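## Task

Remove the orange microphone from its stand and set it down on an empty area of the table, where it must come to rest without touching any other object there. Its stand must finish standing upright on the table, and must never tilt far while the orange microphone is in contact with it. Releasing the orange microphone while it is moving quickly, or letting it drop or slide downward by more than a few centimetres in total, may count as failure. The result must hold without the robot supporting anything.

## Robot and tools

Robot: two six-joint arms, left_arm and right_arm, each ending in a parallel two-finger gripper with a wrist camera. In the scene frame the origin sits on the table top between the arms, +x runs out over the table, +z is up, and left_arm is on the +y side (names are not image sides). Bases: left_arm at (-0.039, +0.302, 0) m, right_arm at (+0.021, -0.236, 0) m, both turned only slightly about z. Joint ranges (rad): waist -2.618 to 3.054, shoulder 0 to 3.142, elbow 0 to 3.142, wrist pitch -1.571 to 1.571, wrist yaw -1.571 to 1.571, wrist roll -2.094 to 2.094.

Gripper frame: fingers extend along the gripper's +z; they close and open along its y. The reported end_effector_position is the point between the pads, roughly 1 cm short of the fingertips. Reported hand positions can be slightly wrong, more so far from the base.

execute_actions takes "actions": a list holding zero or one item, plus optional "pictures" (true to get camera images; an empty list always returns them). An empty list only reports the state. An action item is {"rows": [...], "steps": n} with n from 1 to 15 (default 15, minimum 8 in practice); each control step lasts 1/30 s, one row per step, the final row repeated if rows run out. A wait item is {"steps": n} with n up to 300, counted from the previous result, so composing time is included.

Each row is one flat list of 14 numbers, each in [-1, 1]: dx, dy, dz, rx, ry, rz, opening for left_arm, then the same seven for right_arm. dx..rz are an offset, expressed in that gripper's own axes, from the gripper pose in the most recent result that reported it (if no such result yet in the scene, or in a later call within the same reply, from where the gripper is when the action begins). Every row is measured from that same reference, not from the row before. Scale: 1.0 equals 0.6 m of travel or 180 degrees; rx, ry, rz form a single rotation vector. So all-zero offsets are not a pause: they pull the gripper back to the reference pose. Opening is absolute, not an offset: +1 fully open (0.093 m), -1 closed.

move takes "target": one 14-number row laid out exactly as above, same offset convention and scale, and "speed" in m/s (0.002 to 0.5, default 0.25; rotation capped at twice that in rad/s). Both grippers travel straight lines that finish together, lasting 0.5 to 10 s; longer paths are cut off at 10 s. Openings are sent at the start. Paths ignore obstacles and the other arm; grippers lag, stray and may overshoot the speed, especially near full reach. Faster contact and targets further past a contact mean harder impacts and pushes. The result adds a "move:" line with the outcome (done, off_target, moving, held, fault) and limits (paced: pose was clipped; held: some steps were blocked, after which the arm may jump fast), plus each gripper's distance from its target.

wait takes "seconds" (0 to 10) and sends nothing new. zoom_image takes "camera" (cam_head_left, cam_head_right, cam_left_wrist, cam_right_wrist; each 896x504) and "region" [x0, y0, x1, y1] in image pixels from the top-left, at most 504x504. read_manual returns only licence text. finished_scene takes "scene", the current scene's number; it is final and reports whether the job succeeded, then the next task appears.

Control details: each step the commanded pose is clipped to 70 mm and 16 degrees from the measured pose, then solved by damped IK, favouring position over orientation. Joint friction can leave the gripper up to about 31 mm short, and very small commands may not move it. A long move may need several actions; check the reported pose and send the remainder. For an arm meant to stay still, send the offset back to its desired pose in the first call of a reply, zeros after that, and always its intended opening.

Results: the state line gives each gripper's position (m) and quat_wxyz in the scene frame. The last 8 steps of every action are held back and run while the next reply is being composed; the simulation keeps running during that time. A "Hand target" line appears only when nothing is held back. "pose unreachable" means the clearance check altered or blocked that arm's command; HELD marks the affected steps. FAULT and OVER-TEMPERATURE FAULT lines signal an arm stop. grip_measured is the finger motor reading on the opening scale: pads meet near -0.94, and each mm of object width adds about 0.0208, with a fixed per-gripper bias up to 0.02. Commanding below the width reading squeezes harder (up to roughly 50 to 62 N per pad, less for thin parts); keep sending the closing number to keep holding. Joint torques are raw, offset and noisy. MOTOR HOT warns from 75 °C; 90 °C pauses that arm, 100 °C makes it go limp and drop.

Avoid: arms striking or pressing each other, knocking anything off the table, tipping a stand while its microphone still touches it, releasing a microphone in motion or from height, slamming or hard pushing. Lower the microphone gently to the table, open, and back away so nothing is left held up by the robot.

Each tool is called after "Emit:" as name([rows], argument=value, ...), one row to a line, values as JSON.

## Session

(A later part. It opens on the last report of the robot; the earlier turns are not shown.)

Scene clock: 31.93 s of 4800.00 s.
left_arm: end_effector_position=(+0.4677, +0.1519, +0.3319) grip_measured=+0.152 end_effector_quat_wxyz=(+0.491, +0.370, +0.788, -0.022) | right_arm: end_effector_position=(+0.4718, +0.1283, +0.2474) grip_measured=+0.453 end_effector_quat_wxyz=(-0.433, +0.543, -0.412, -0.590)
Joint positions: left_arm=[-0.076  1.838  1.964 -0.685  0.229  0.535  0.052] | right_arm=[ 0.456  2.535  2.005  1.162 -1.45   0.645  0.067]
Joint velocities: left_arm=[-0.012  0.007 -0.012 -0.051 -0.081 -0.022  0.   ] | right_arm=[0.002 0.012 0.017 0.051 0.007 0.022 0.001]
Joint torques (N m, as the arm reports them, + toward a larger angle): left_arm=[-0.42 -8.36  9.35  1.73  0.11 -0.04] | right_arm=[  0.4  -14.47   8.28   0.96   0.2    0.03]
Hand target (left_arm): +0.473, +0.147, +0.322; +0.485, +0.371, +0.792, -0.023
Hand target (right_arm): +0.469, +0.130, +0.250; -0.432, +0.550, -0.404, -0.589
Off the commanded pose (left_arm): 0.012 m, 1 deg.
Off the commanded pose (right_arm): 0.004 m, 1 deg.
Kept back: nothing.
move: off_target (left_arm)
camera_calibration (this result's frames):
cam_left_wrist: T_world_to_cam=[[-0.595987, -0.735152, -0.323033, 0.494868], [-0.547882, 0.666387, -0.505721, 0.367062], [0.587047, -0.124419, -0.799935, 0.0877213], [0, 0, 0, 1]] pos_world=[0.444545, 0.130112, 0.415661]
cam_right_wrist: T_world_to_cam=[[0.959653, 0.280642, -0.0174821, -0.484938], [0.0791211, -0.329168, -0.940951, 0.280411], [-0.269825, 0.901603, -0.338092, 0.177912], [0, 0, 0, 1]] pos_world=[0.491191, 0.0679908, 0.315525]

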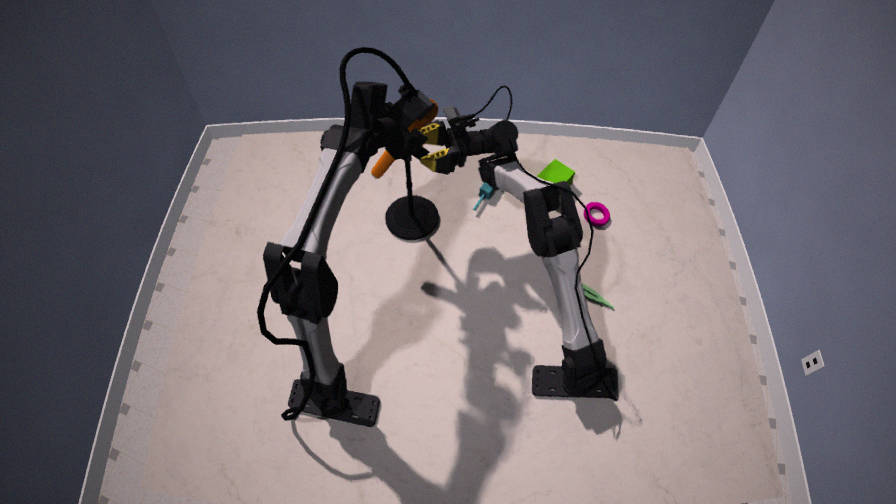

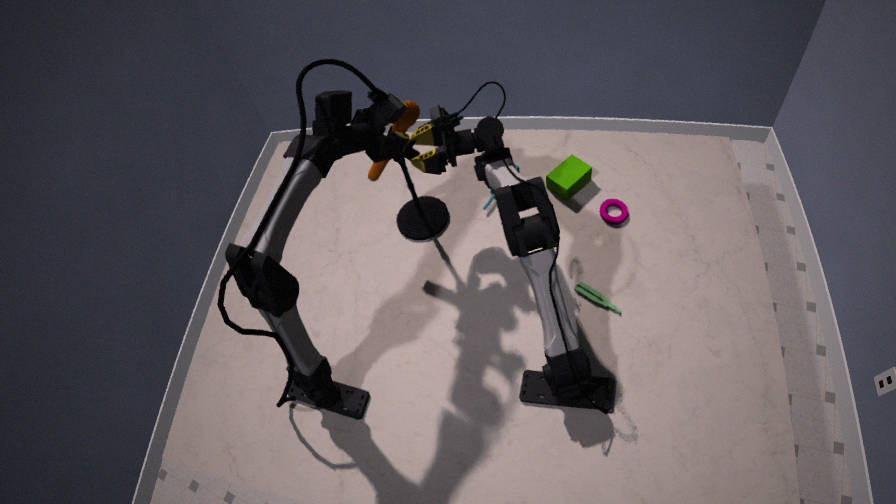

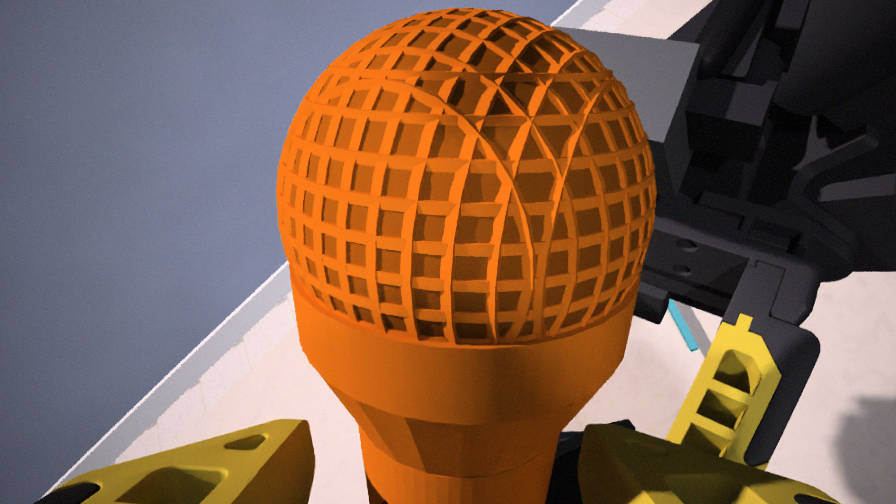

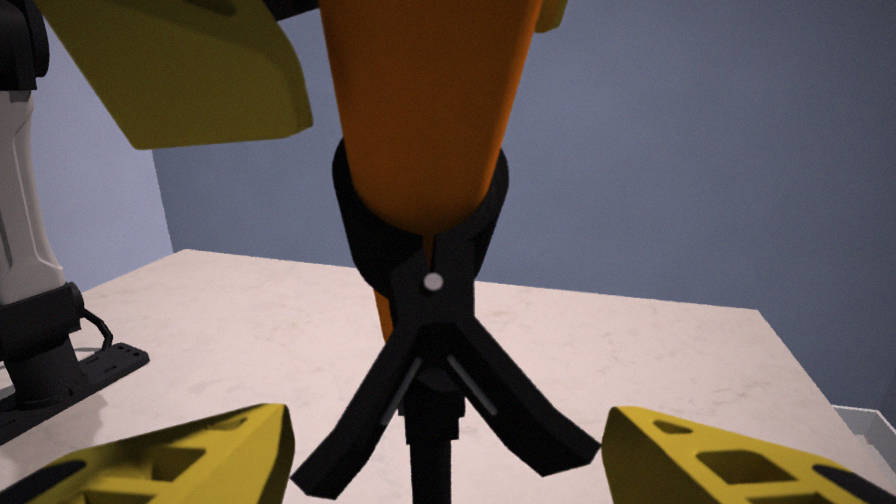

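Emit:
execute_actions([
  {"rows":[[0.0106,-0.007,0.0244,0.0036,0.0061,-0.0017,0.15, -0.0042,0.0037,0.0043,-0.005,0.001,-0.0045,0.35]],"steps":15},
])

Emit:
execute_actions([
  {"steps":10},
], pictures=true)

Scene clock: 33.13 s of 4800.00 s.
left_arm: end_effector_position=(+0.4713, +0.1511, +0.3259) grip_measured=+0.152 end_effector_quat_wxyz=(+0.487, +0.370, +0.791, -0.023) | right_arm: end_effector_position=(+0.4712, +0.1281, +0.2475) grip_measured=+0.353 end_effector_quat_wxyz=(-0.431, +0.543, -0.412, -0.591)
Joint positions: left_arm=[-0.076  1.852  1.964 -0.68   0.229  0.535  0.052] | right_arm=[ 0.456  2.536  2.006  1.168 -1.453  0.653  0.062]
Joint velocities: left_arm=[-0.002  0.046 -0.007  0.022  0.022 -0.066 -0.001] | right_arm=[-0.002  0.002  0.017  0.022  0.007 -0.007 -0.   ]
Joint torques (N m, as the arm reports them, + toward a larger angle): left_arm=[-0.47 -9.37  8.85  1.72  0.08 -0.06] | right_arm=[  0.67 -14.83   8.04   0.91   0.25   0.05]
Steps of this call (steps 1 to 29: nothing new was sent; steps 30 to 36: the first 7 steps of this action). Readings (end_effector_position):
30: left_arm (+0.4682, +0.1518, +0.3317) | right_arm (+0.4713, +0.1282, +0.2476)
31: left_arm (+0.4687, +0.1517, +0.3313) | right_arm (+0.4712, +0.1281, +0.2475)
33: left_arm (+0.4698, +0.1514, +0.3294) | right_arm (+0.4712, +0.1281, +0.2475)
36: the state above

Scene clock: 33.47 s of 4800.00 s.
left_arm: end_effector_position=(+0.4719, +0.1510, +0.3244) grip_measured=+0.152 end_effector_quat_wxyz=(+0.486, +0.370, +0.791, -0.023) | right_arm: end_effector_position=(+0.4712, +0.1281, +0.2475) grip_measured=+0.353 end_effector_quat_wxyz=(-0.431, +0.544, -0.412, -0.591)
Joint positions: left_arm=[-0.076  1.855  1.964 -0.679  0.229  0.535  0.052] | right_arm=[ 0.456  2.536  2.006  1.168 -1.453  0.653  0.062]
Joint velocities: left_arm=[-0.007 -0.007 -0.017 -0.022 -0.037  0.051 -0.   ] | right_arm=[-0.002  0.007 -0.002 -0.051  0.066  0.081  0.001]
Joint torques (N m, as the arm reports them, + toward a larger angle): left_arm=[-0.44 -9.4   8.92  1.72  0.09 -0.06] | right_arm=[  0.4  -14.86   7.99   0.89   0.23   0.01]
Hand target (left_arm): +0.475, +0.147, +0.318; +0.481, +0.371, +0.794, -0.024
Hand target (right_arm): +0.469, +0.130, +0.250; -0.432, +0.550, -0.405, -0.589
Off the commanded pose (left_arm): 0.008 m, 1 deg.
Off the commanded pose (right_arm): 0.004 m, 1 deg.
Kept back: nothing.
Steps of this call (steps 1 to 8: the last 8 steps of your previous action; steps 9 to 10: nothing new was sent). Readings (end_effector_position):
1: left_arm (+0.4716, +0.1511, +0.3252) | right_arm (+0.4712, +0.1281, +0.2475)
2: left_arm (+0.4718, +0.1510, +0.3246) | right_arm (+0.4712, +0.1281, +0.2475)
4: left_arm (+0.4719, +0.1510, +0.3244) | right_arm (+0.4712, +0.1281, +0.2475)
8: left_arm (+0.4719, +0.1510, +0.3244) | right_arm (+0.4712, +0.1281, +0.2475)
10: the state above
camera_calibration (this result's frames):
cam_left_wrist: T_world_to_cam=[[-0.599572, -0.734369, -0.318144, 0.494263], [-0.553493, 0.667612, -0.497935, 0.366121], [0.578065, -0.122457, -0.80675, 0.0853247], [0, 0, 0, 1]] pos_world=[0.449668, 0.128993, 0.408387]
cam_right_wrist: T_world_to_cam=[[0.958698, 0.283804, -0.0188168, -0.483877], [0.0793887, -0.330531, -0.94045, 0.280396], [-0.273123, 0.900114, -0.33941, 0.180006], [0, 0, 0, 1]] pos_world=[0.490795, 0.0679804, 0.315689]

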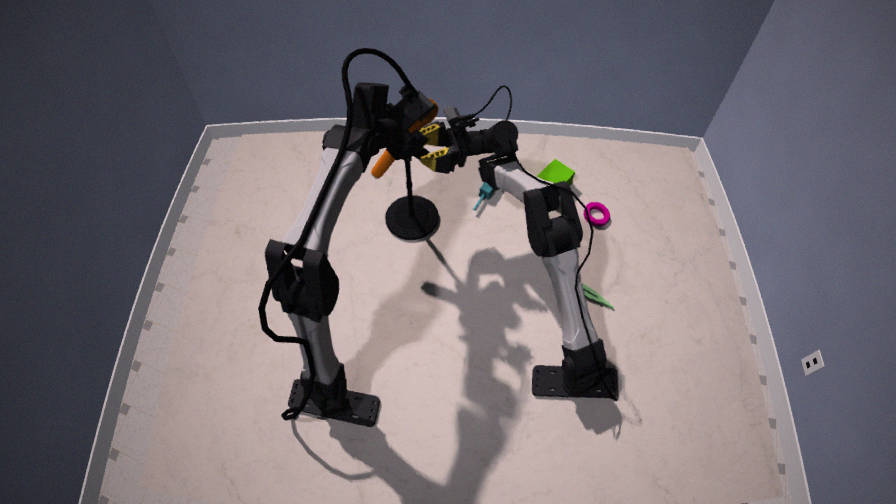

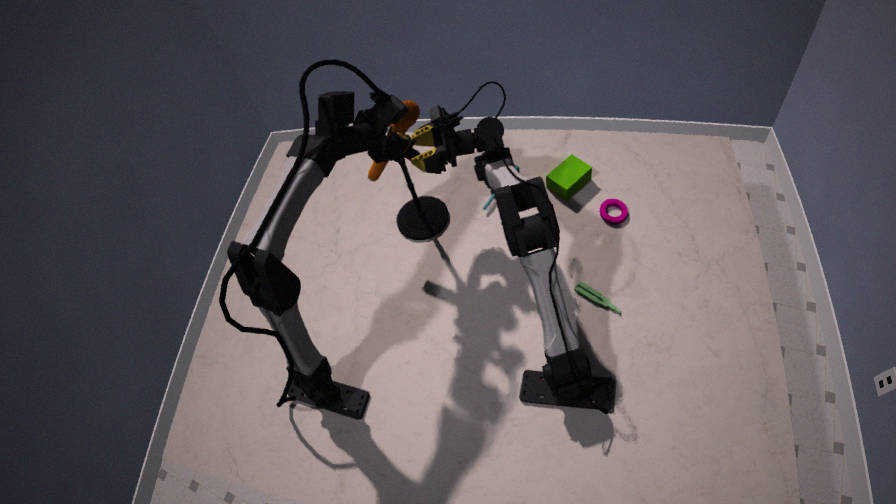

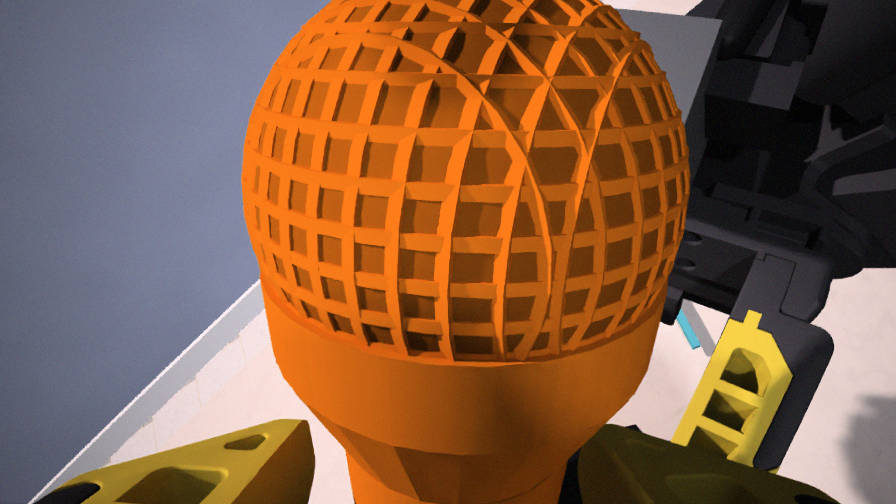

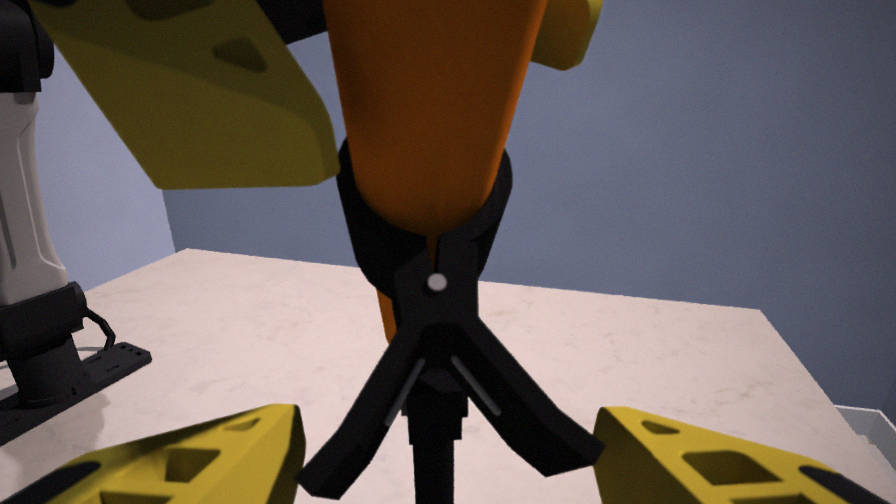

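Emit:
execute_actions([
  {"rows":[[-0.0037,-0.0048,0.0027,0,0,0,0.08, -0.004,0.0027,0.0043,-0.004,0.001,-0.0045,0.33],[-0.0037,-0.0048,0.0027,0,0,0,0.02, -0.004,0.0027,0.0043,-0.004,0.001,-0.0045,0.32],[-0.0037,-0.0048,0.0027,0,0,0,-0.04, -0.004,0.0027,0.0043,-0.004,0.001,-0.0045,0.31],[-0.0037,-0.0048,0.0027,0,0,0,-0.09, -0.004,0.0027,0.0043,-0.004,0.001,-0.0045,0.3],[-0.0037,-0.0048,0.0027,0,0,0,-0.13, -0.004,0.0027,0.0043,-0.004,0.001,-0.0045,0.29],[-0.0037,-0.0048,0.0027,0,0,0,-0.16, -0.004,0.0027,0.0043,-0.004,0.001,-0.0045,0.28],[-0.0037,-0.0048,0.0027,0,0,0,-0.19, -0.004,0.0027,0.0043,-0.004,0.001,-0.0045,0.27],[-0.0037,-0.0048,0.0027,0,0,0,-0.22, -0.004,0.0027,0.0043,-0.004,0.001,-0.0045,0.26],[-0.0037,-0.0048,0.0027,0,0,0,-0.25, -0.004,0.0027,0.0043,-0.004,0.001,-0.0045,0.25],[-0.0037,-0.0048,0.0027,0,0,0,-0.28, -0.004,0.0027,0.0043,-0.004,0.001,-0.0045,0.25],[-0.0037,-0.0048,0.0027,0,0,0,-0.31, -0.004,0.0027,0.0043,-0.004,0.001,-0.0045,0.25],[-0.0037,-0.0048,0.0027,0,0,0,-0.35, -0.004,0.0027,0.0043,-0.004,0.001,-0.0045,0.25],[-0.0037,-0.0048,0.0027,0,0,0,-0.39, -0.004,0.0027,0.0043,-0.004,0.001,-0.0045,0.25],[-0.0037,-0.0048,0.0027,0,0,0,-0.42, -0.004,0.0027,0.0043,-0.004,0.001,-0.0045,0.25],[-0.0037,-0.0048,0.0027,0,0,0,-0.45, -0.004,0.0027,0.0043,-0.004,0.001,-0.0045,0.25]],"steps":15},
])

Emit:
execute_actions([
  {"steps":14},
], pictures=true)

Scene clock: 34.90 s of 4800.00 s.
left_arm: end_effector_position=(+0.4719, +0.1510, +0.3244) grip_measured=-0.174 end_effector_quat_wxyz=(+0.486, +0.370, +0.791, -0.023) | right_arm: end_effector_position=(+0.4711, +0.1281, +0.2474) grip_measured=+0.278 end_effector_quat_wxyz=(-0.431, +0.544, -0.412, -0.591)
Joint positions: left_arm=[-0.076  1.855  1.964 -0.679  0.229  0.535  0.037] | right_arm=[ 0.456  2.536  2.006  1.168 -1.454  0.653  0.059]
Joint velocities: left_arm=[ 0.022 -0.002  0.002 -0.007 -0.007 -0.037 -0.029] | right_arm=[ 0.007 -0.002  0.022 -0.066  0.022 -0.037 -0.009]
Joint torques (N m, as the arm reports them, + toward a larger angle): left_arm=[ -0.49 -10.17   9.15   1.67   0.07  -0.07] | right_arm=[  0.53 -14.93   7.87   0.88   0.28   0.02]
Steps of this call (steps 1 to 36: nothing new was sent; steps 37 to 43: the first 7 steps of this action). Readings (end_effector_position):
37: left_arm (+0.4719, +0.1510, +0.3244) | right_arm (+0.4712, +0.1281, +0.2475)
38: left_arm (+0.4719, +0.1510, +0.3244) | right_arm (+0.4711, +0.1281, +0.2475)
40: left_arm (+0.4719, +0.1510, +0.3244) | right_arm (+0.4711, +0.1281, +0.2475)
43: the state above

Scene clock: 35.37 s of 4800.00 s.
left_arm: end_effector_position=(+0.4715, +0.1500, +0.3242) grip_measured=-0.395 end_effector_quat_wxyz=(+0.486, +0.371, +0.791, -0.023) | right_arm: end_effector_position=(+0.4711, +0.1281, +0.2474) grip_measured=+0.253 end_effector_quat_wxyz=(-0.431, +0.544, -0.412, -0.591)
Joint positions: left_arm=[-0.078  1.855  1.964 -0.681  0.228  0.535  0.026] | right_arm=[ 0.456  2.536  2.006  1.168 -1.454  0.653  0.057]
Joint velocities: left_arm=[-0.012 -0.002  0.022 -0.022 -0.007 -0.081 -0.   ] | right_arm=[-0.002 -0.002  0.002 -0.051  0.022  0.007  0.   ]
Joint torques (N m, as the arm reports them, + toward a larger angle): left_arm=[ -0.33 -10.22   9.18   1.68   0.08  -0.06] | right_arm=[  0.69 -14.96   7.92   0.84   0.25   0.  ]
Hand target (left_arm): +0.472, +0.147, +0.324; +0.486, +0.371, +0.791, -0.023
Hand target (right_arm): +0.469, +0.130, +0.250; -0.431, +0.550, -0.405, -0.589
Off the commanded pose (left_arm): 0.003 m, 0 deg.
Off the commanded pose (right_arm): 0.004 m, 1 deg.
Kept back: nothing.
Steps of this call (steps 1 to 8: the last 8 steps of your previous action; steps 9 to 14: nothing new was sent). Readings (end_effector_position):
1: left_arm (+0.4718, +0.1506, +0.3244) | right_arm (+0.4711, +0.1281, +0.2474)
2: left_arm (+0.4716, +0.1502, +0.3243) | right_arm (+0.4711, +0.1281, +0.2474)
4: left_arm (+0.4715, +0.1500, +0.3242) | right_arm (+0.4711, +0.1281, +0.2474)
8: left_arm (+0.4715, +0.1500, +0.3242) | right_arm (+0.4711, +0.1281, +0.2474)
14: the state above
camera_calibration (this result's frames):
cam_left_wrist: T_world_to_cam=[[-0.601108, -0.733174, -0.318002, 0.493671], [-0.552904, 0.668846, -0.496932, 0.365649], [0.577032, -0.122885, -0.807424, 0.0860258], [0, 0, 0, 1]] pos_world=[0.449279, 0.127955, 0.408151]
cam_right_wrist: T_world_to_cam=[[0.958527, 0.284384, -0.0187723, -0.483779], [0.0797524, -0.330878, -0.940297, 0.28016], [-0.273617, 0.899803, -0.339836, 0.180352], [0, 0, 0, 1]] pos_world=[0.490719, 0.0679964, 0.315642]

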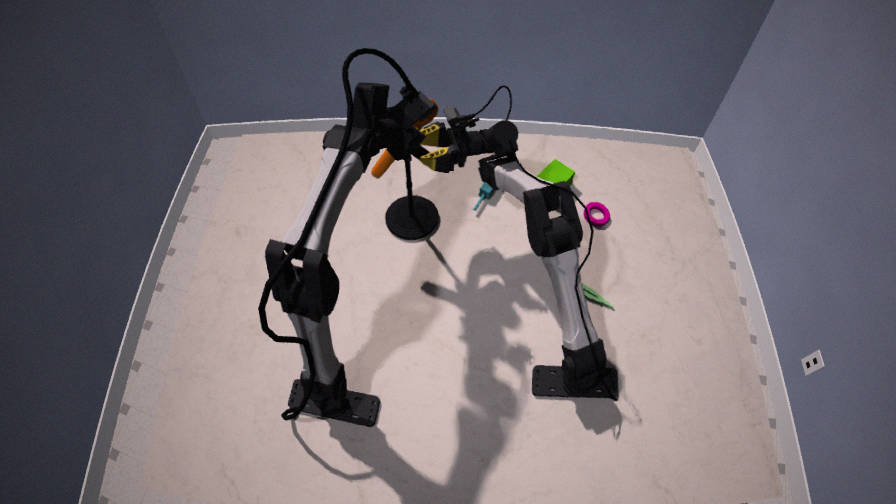

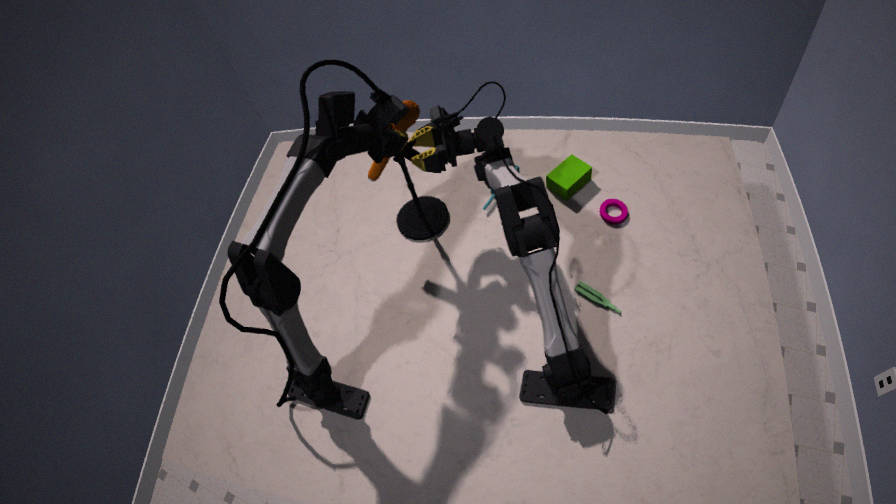

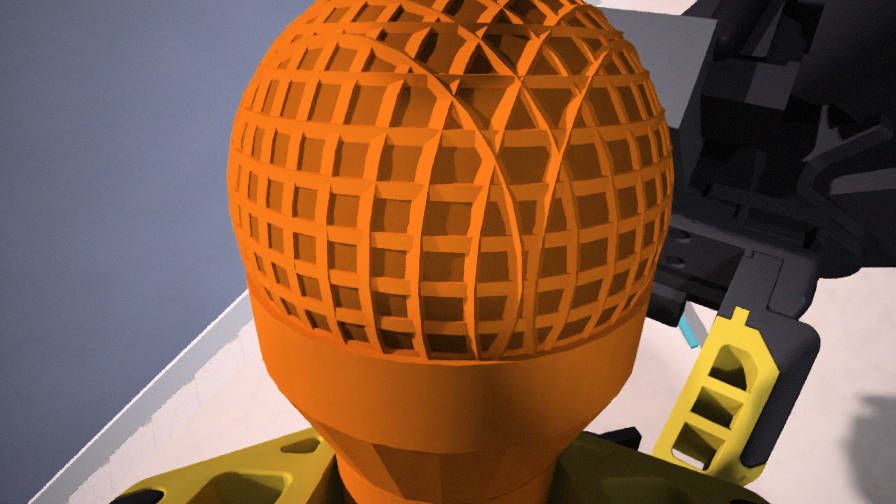

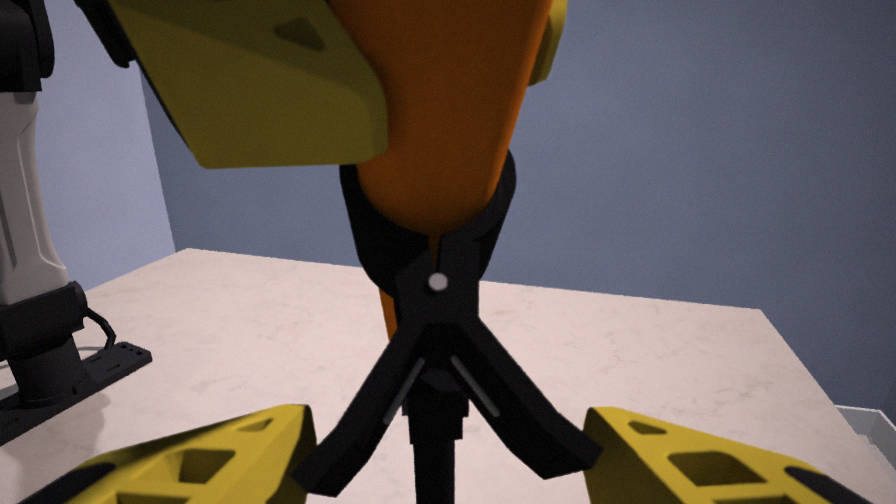

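Emit:
execute_actions([
  {"rows":[[-0.002,0,-0.001,-0.001,-0.001,0,-0.45, -0.004,0.0027,0.0043,-0.004,0.001,-0.0045,0.2],[-0.004,0.001,-0.002,-0.002,-0.003,0.001,-0.45, -0.004,0.0027,0.0043,-0.004,0.001,-0.0045,0.16],[-0.006,0.002,-0.004,-0.002,-0.004,0.001,-0.45, -0.004,0.0027,0.0043,-0.004,0.001,-0.0045,0.12],[-0.008,0.003,-0.005,-0.003,-0.005,0.001,-0.45, -0.004,0.0027,0.0043,-0.004,0.001,-0.0045,0.08],[-0.01,0.004,-0.007,-0.004,-0.007,0.002,-0.45, -0.004,0.0027,0.0043,-0.004,0.001,-0.0045,0.04],[-0.012,0.005,-0.008,-0.005,-0.008,0.002,-0.45, -0.004,0.0027,0.0043,-0.004,0.001,-0.0045,0.0],[-0.014,0.006,-0.009,-0.0055,-0.009,0.0025,-0.45, -0.004,0.0027,0.0043,-0.004,0.001,-0.0045,-0.05],[-0.0157,0.0065,-0.0105,-0.0063,-0.0106,0.0029,-0.45, -0.004,0.0027,0.0043,-0.004,0.001,-0.0045,-0.1],[-0.0157,0.0065,-0.0105,-0.0063,-0.0106,0.0029,-0.45, -0.004,0.0027,0.0043,-0.004,0.001,-0.0045,-0.15],[-0.0157,0.0065,-0.0105,-0.0063,-0.0106,0.0029,-0.45, -0.004,0.0027,0.0043,-0.004,0.001,-0.0045,-0.2],[-0.0157,0.0065,-0.0105,-0.0063,-0.0106,0.0029,-0.45, -0.004,0.0027,0.0043,-0.004,0.001,-0.0045,-0.25],[-0.0157,0.0065,-0.0105,-0.0063,-0.0106,0.0029,-0.45, -0.004,0.0027,0.0043,-0.004,0.001,-0.0045,-0.3],[-0.0157,0.0065,-0.0105,-0.0063,-0.0106,0.0029,-0.45, -0.004,0.0027,0.0043,-0.004,0.001,-0.0045,-0.35],[-0.0157,0.0065,-0.0105,-0.0063,-0.0106,0.0029,-0.45, -0.004,0.0027,0.0043,-0.004,0.001,-0.0045,-0.4],[-0.0157,0.0065,-0.0105,-0.0063,-0.0106,0.0029,-0.45, -0.004,0.0027,0.0043,-0.004,0.001,-0.0045,-0.45]],"steps":15},
])

Emit:
execute_actions([
  {"steps":14},
], pictures=true)

Scene clock: 36.80 s of 4800.00 s.
left_arm: end_effector_position=(+0.4714, +0.1500, +0.3240) grip_measured=-0.395 end_effector_quat_wxyz=(+0.485, +0.371, +0.791, -0.023) | right_arm: end_effector_position=(+0.4705, +0.1280, +0.2470) grip_measured=-0.021 end_effector_quat_wxyz=(-0.430, +0.545, -0.411, -0.591)
Joint positions: left_arm=[-0.078  1.855  1.964 -0.682  0.228  0.535  0.026] | right_arm=[ 0.456  2.536  2.006  1.168 -1.458  0.653  0.044]
Joint velocities: left_arm=[ 0.012 -0.012 -0.007 -0.066  0.037  0.007 -0.001] | right_arm=[-0.012 -0.002  0.007  0.022 -0.007  0.051 -0.046]
Joint torques (N m, as the arm reports them, + toward a larger angle): left_arm=[  0.18 -11.34   8.89   1.89   0.16   0.  ] | right_arm=[  0.47 -14.83   7.96   0.92   0.3   -0.03]
Steps of this call (steps 1 to 36: nothing new was sent; steps 37 to 43: the first 7 steps of this action). Readings (end_effector_position):
37: left_arm (+0.4715, +0.1500, +0.3242) | right_arm (+0.4710, +0.1281, +0.2474)
38: left_arm (+0.4715, +0.1500, +0.3242) | right_arm (+0.4710, +0.1281, +0.2474)
40: left_arm (+0.4715, +0.1500, +0.3242) | right_arm (+0.4707, +0.1280, +0.2472)
43: the state above

Scene clock: 37.27 s of 4800.00 s.
left_arm: end_effector_position=(+0.4714, +0.1502, +0.3239) grip_measured=-0.395 end_effector_quat_wxyz=(+0.485, +0.371, +0.792, -0.023) | right_arm: end_effector_position=(+0.4725, +0.1282, +0.2446) grip_measured=-0.441 end_effector_quat_wxyz=(-0.430, +0.541, -0.415, -0.592)
Joint positions: left_arm=[-0.078  1.855  1.964 -0.682  0.227  0.535  0.026] | right_arm=[ 0.455  2.541  2.006  1.165 -1.451  0.653  0.024]
Joint velocities: left_arm=[-0.007 -0.007  0.022  0.007 -0.022  0.007 -0.   ] | right_arm=[-0.002 -0.022  0.012  0.022  0.037 -0.007 -0.   ]
Joint torques (N m, as the arm reports them, + toward a larger angle): left_arm=[  0.25 -11.63   8.59   1.91   0.17   0.01] | right_arm=[  0.5  -15.53   7.88   0.86   0.25   0.01]
Hand target (left_arm): +0.471, +0.150, +0.336; +0.502, +0.370, +0.781, -0.020
Hand target (right_arm): +0.469, +0.130, +0.250; -0.431, +0.550, -0.405, -0.589
Off the commanded pose (left_arm): 0.012 m, 2 deg.
Off the commanded pose (right_arm): 0.007 m, 2 deg.
Kept back: nothing.
Steps of this call (steps 1 to 8: the last 8 steps of your previous action; steps 9 to 14: nothing new was sent). Readings (end_effector_position):
1: left_arm (+0.4713, +0.1500, +0.3239) | right_arm (+0.4706, +0.1280, +0.2466)
2: left_arm (+0.4713, +0.1500, +0.3239) | right_arm (+0.4707, +0.1280, +0.2464)
4: left_arm (+0.4713, +0.1500, +0.3239) | right_arm (+0.4709, +0.1281, +0.2458)
8: left_arm (+0.4714, +0.1502, +0.3239) | right_arm (+0.4717, +0.1281, +0.2451)
14: the state above
camera_calibration (this result's frames):
cam_left_wrist: T_world_to_cam=[[-0.600834, -0.733455, -0.317872, 0.493527], [-0.554221, 0.668777, -0.495557, 0.365461], [0.576054, -0.121576, -0.80832, 0.0864087], [0, 0, 0, 1]] pos_world=[0.449298, 0.128073, 0.407831]
cam_right_wrist: T_world_to_cam=[[0.959168, 0.281554, -0.0268982, -0.483168], [0.0712466, -0.332555, -0.940389, 0.281698], [-0.273715, 0.900075, -0.339036, 0.179551], [0, 0, 0, 1]] pos_world=[0.492515, 0.0681089, 0.312784]

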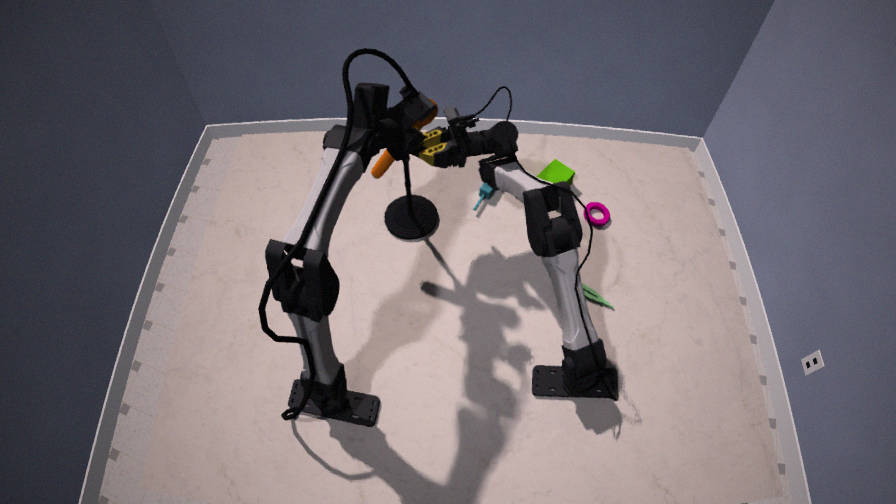

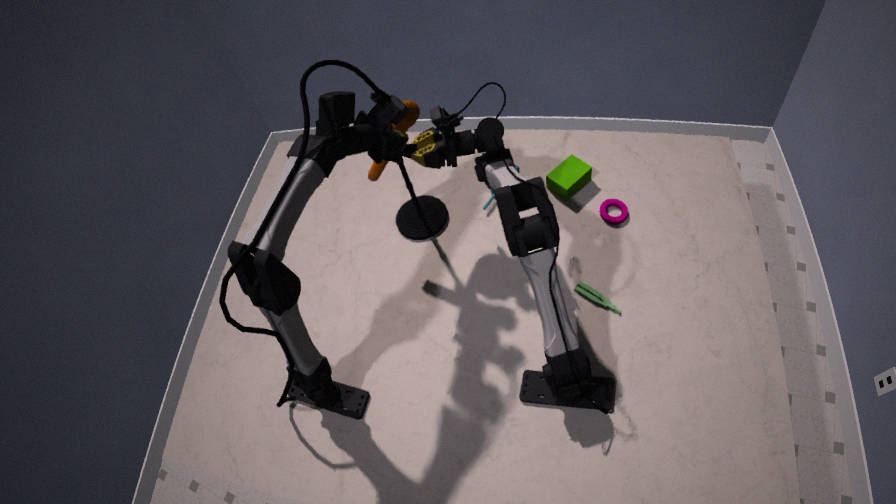

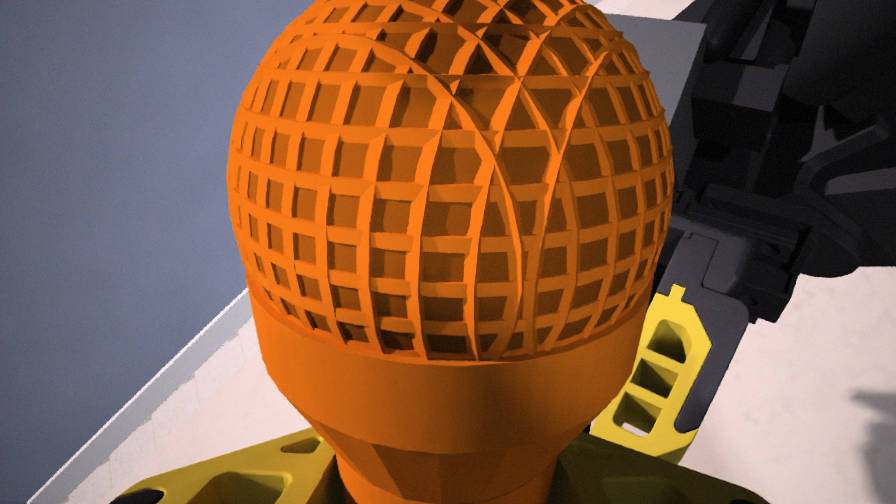

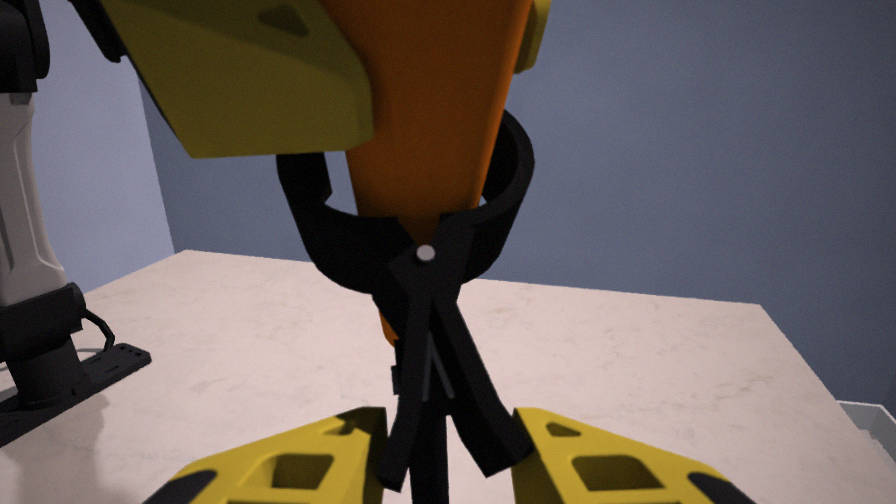

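Emit:
execute_actions([
  {"rows":[[-0.017,0.0075,-0.012,-0.0065,-0.011,0.003,-0.45, -0.003,0.001,0.002,-0.002,0.001,-0.004,-0.46],[-0.019,0.009,-0.0145,-0.0067,-0.0113,0.0031,-0.45, -0.002,0.001,0.001,-0.002,0.001,-0.004,-0.47],[-0.0215,0.0105,-0.0175,-0.0069,-0.0116,0.0032,-0.45, -0.001,0,0,-0.002,0.001,-0.003,-0.48],[-0.024,0.012,-0.0205,-0.0071,-0.012,0.0033,-0.45, 0,0,-0.001,-0.002,0.001,-0.003,-0.49],[-0.0265,0.014,-0.0235,-0.0073,-0.0123,0.0034,-0.45, 0,0,-0.002,-0.002,0.001,-0.003,-0.5],[-0.029,0.0157,-0.0265,-0.0075,-0.0126,0.0035,-0.45, 0,0,-0.003,-0.002,0.001,-0.003,-0.5],[-0.0316,0.0175,-0.0295,-0.0077,-0.013,0.0036,-0.45, 0,0,-0.004,-0.002,0.001,-0.003,-0.5],[-0.0342,0.0193,-0.0325,-0.008,-0.0135,0.0037,-0.45, 0,0,-0.004,-0.002,0.001,-0.003,-0.5],[-0.0368,0.021,-0.0356,-0.008,-0.0135,0.0037,-0.45, 0,0,-0.004,-0.002,0.001,-0.003,-0.5],[-0.0394,0.0228,-0.0387,-0.008,-0.0135,0.0037,-0.45, 0,0,-0.004,-0.002,0.001,-0.003,-0.5],[-0.042,0.0246,-0.0418,-0.008,-0.0135,0.0037,-0.45, 0,0,-0.004,-0.002,0.001,-0.003,-0.5],[-0.0446,0.0264,-0.0448,-0.008,-0.0135,0.0037,-0.45, 0,0,-0.004,-0.002,0.001,-0.003,-0.5],[-0.0472,0.0282,-0.0479,-0.008,-0.0135,0.0037,-0.45, 0,0,-0.004,-0.002,0.001,-0.003,-0.5],[-0.05,0.03,-0.051,-0.008,-0.0135,0.0037,-0.45, 0,0,-0.004,-0.002,0.001,-0.003,-0.5],[-0.0525,0.0317,-0.054,-0.008,-0.0135,0.0037,-0.45, 0,0,-0.004,-0.002,0.001,-0.003,-0.5]],"steps":15},
])

Emit:
execute_actions([
  {"steps":16},
], pictures=true)

Scene clock: 38.90 s of 4800.00 s.
left_arm: end_effector_position=(+0.4691, +0.1507, +0.3228) grip_measured=-0.395 end_effector_quat_wxyz=(+0.479, +0.372, +0.795, -0.024) | right_arm: end_effector_position=(+0.4730, +0.1281, +0.2444) grip_measured=-0.487 end_effector_quat_wxyz=(-0.428, +0.539, -0.417, -0.593)
Joint positions: left_arm=[-0.078  1.855  1.97  -0.702  0.227  0.535  0.026] | right_arm=[ 0.455  2.541  2.006  1.161 -1.45   0.655  0.022]
Joint velocities: left_arm=[-0.012  0.007  0.129 -0.256  0.007 -0.007  0.   ] | right_arm=[-0.022 -0.007  0.002  0.037  0.007  0.051 -0.   ]
Joint torques (N m, as the arm reports them, + toward a larger angle): left_arm=[  0.8  -11.33  12.59   1.97   0.26   0.07] | right_arm=[ -0.23 -14.62   7.6    0.99   0.19  -0.01]
Steps of this call (steps 1 to 42: nothing new was sent; steps 43 to 49: the first 7 steps of this action). Readings (end_effector_position):
43: left_arm (+0.4714, +0.1502, +0.3239) | right_arm (+0.4727, +0.1282, +0.2445)
44: left_arm (+0.4714, +0.1502, +0.3239) | right_arm (+0.4728, +0.1283, +0.2445)
46: left_arm (+0.4710, +0.1503, +0.3233) | right_arm (+0.4729, +0.1283, +0.2444)
49: the state above

Scene clock: 39.43 s of 4800.00 s.
left_arm: end_effector_position=(+0.4628, +0.1572, +0.3641) grip_measured=-0.395 end_effector_quat_wxyz=(+0.498, +0.366, +0.786, -0.019) | right_arm: end_effector_position=(+0.4750, +0.1268, +0.2435) grip_measured=-0.487 end_effector_quat_wxyz=(-0.428, +0.536, -0.420, -0.594)
Joint positions: left_arm=[-0.067  1.861  2.119 -0.801  0.232  0.535  0.026] | right_arm=[ 0.452  2.544  2.006  1.161 -1.447  0.66   0.022]
Joint velocities: left_arm=[-0.012  0.056  0.002 -0.11   0.066 -0.081  0.001] | right_arm=[-0.007  0.017 -0.022 -0.066  0.037  0.037  0.   ]
Joint torques (N m, as the arm reports them, + toward a larger angle): left_arm=[ 0.92 -9.71 10.63  1.88  0.29  0.13] | right_arm=[  0.26 -14.88   7.76   1.01   0.15  -0.04]
Hand target (left_arm): +0.466, +0.159, +0.372; +0.508, +0.368, +0.778, -0.018
Hand target (right_arm): +0.473, +0.126, +0.244; -0.430, +0.546, -0.412, -0.590
Off the commanded pose (left_arm): 0.009 m, 1 deg.
Off the commanded pose (right_arm): 0.002 m, 2 deg.
Kept back: nothing.
Steps of this call (steps 1 to 8: the last 8 steps of your previous action; steps 9 to 16: nothing new was sent). Readings (end_effector_position):
1: left_arm (+0.4683, +0.1509, +0.3238) | right_arm (+0.4732, +0.1280, +0.2442)
2: left_arm (+0.4675, +0.1510, +0.3261) | right_arm (+0.4736, +0.1277, +0.2440)
4: left_arm (+0.4662, +0.1515, +0.3336) | right_arm (+0.4746, +0.1269, +0.2435)
8: left_arm (+0.4642, +0.1545, +0.3552) | right_arm (+0.4750, +0.1268, +0.2435)
16: the state above
camera_calibration (this result's frames):
cam_left_wrist: T_world_to_cam=[[-0.585936, -0.740583, -0.328963, 0.504588], [-0.543943, 0.660343, -0.517757, 0.380607], [0.60067, -0.124436, -0.789754, 0.107045], [0, 0, 0, 1]] pos_world=[0.438386, 0.135677, 0.447592]
cam_right_wrist: T_world_to_cam=[[0.960548, 0.275045, -0.0411998, -0.481512], [0.0556305, -0.335163, -0.940516, 0.287745], [-0.272493, 0.901119, -0.337241, 0.179927], [0, 0, 0, 1]] pos_world=[0.495537, 0.0667436, 0.31147]

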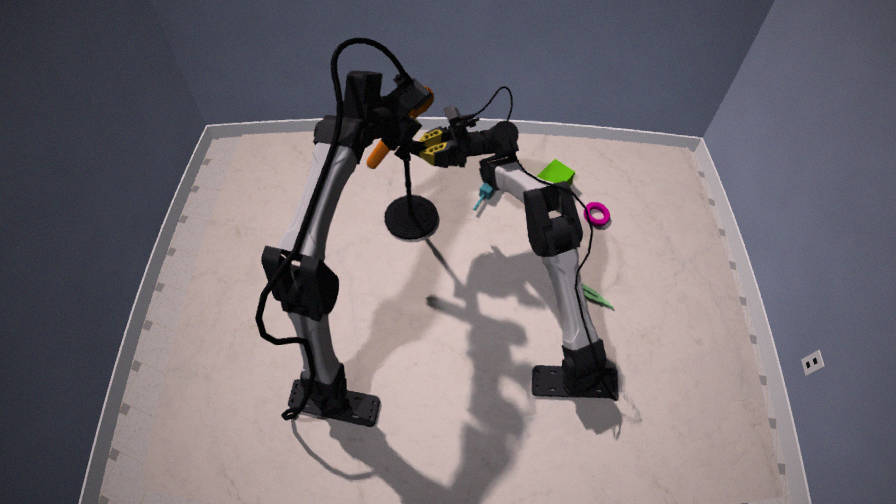

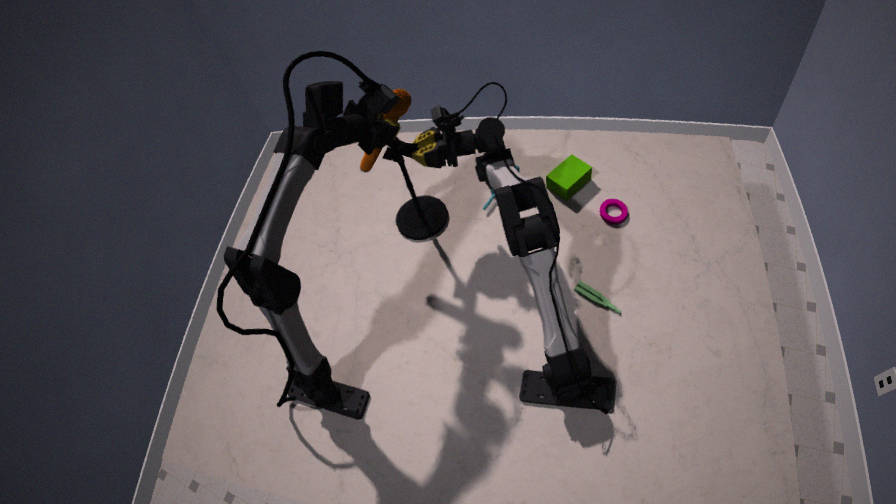

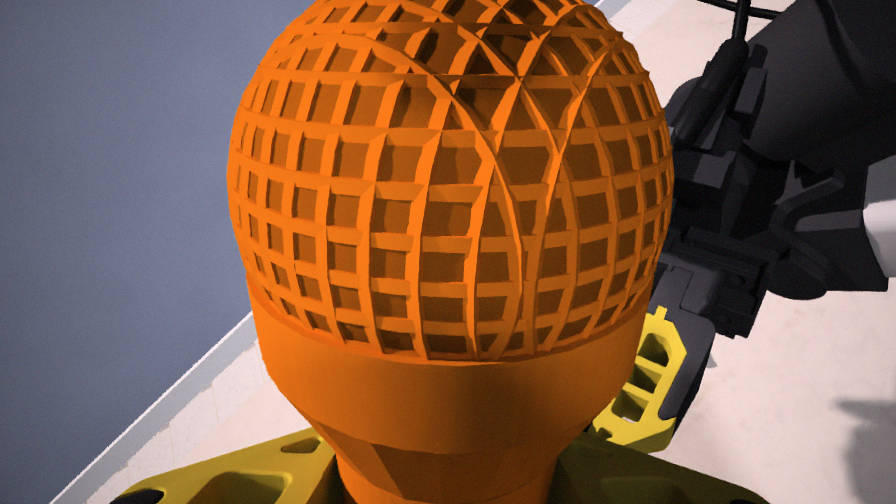

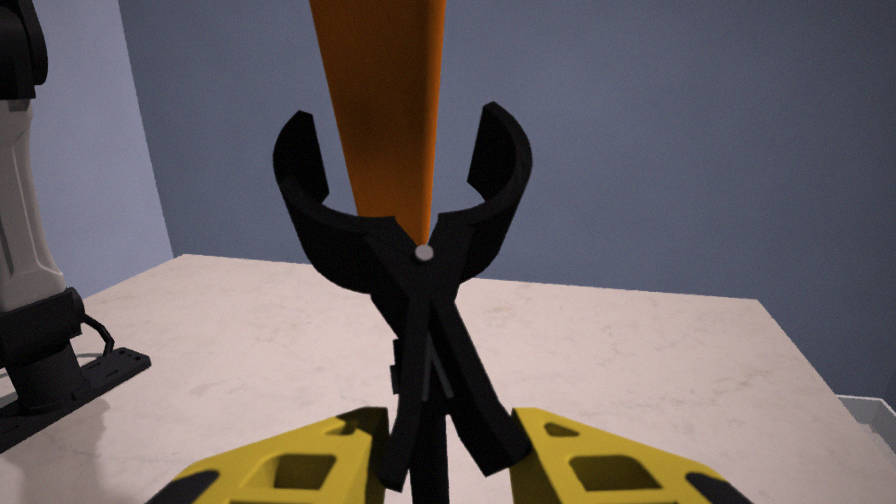

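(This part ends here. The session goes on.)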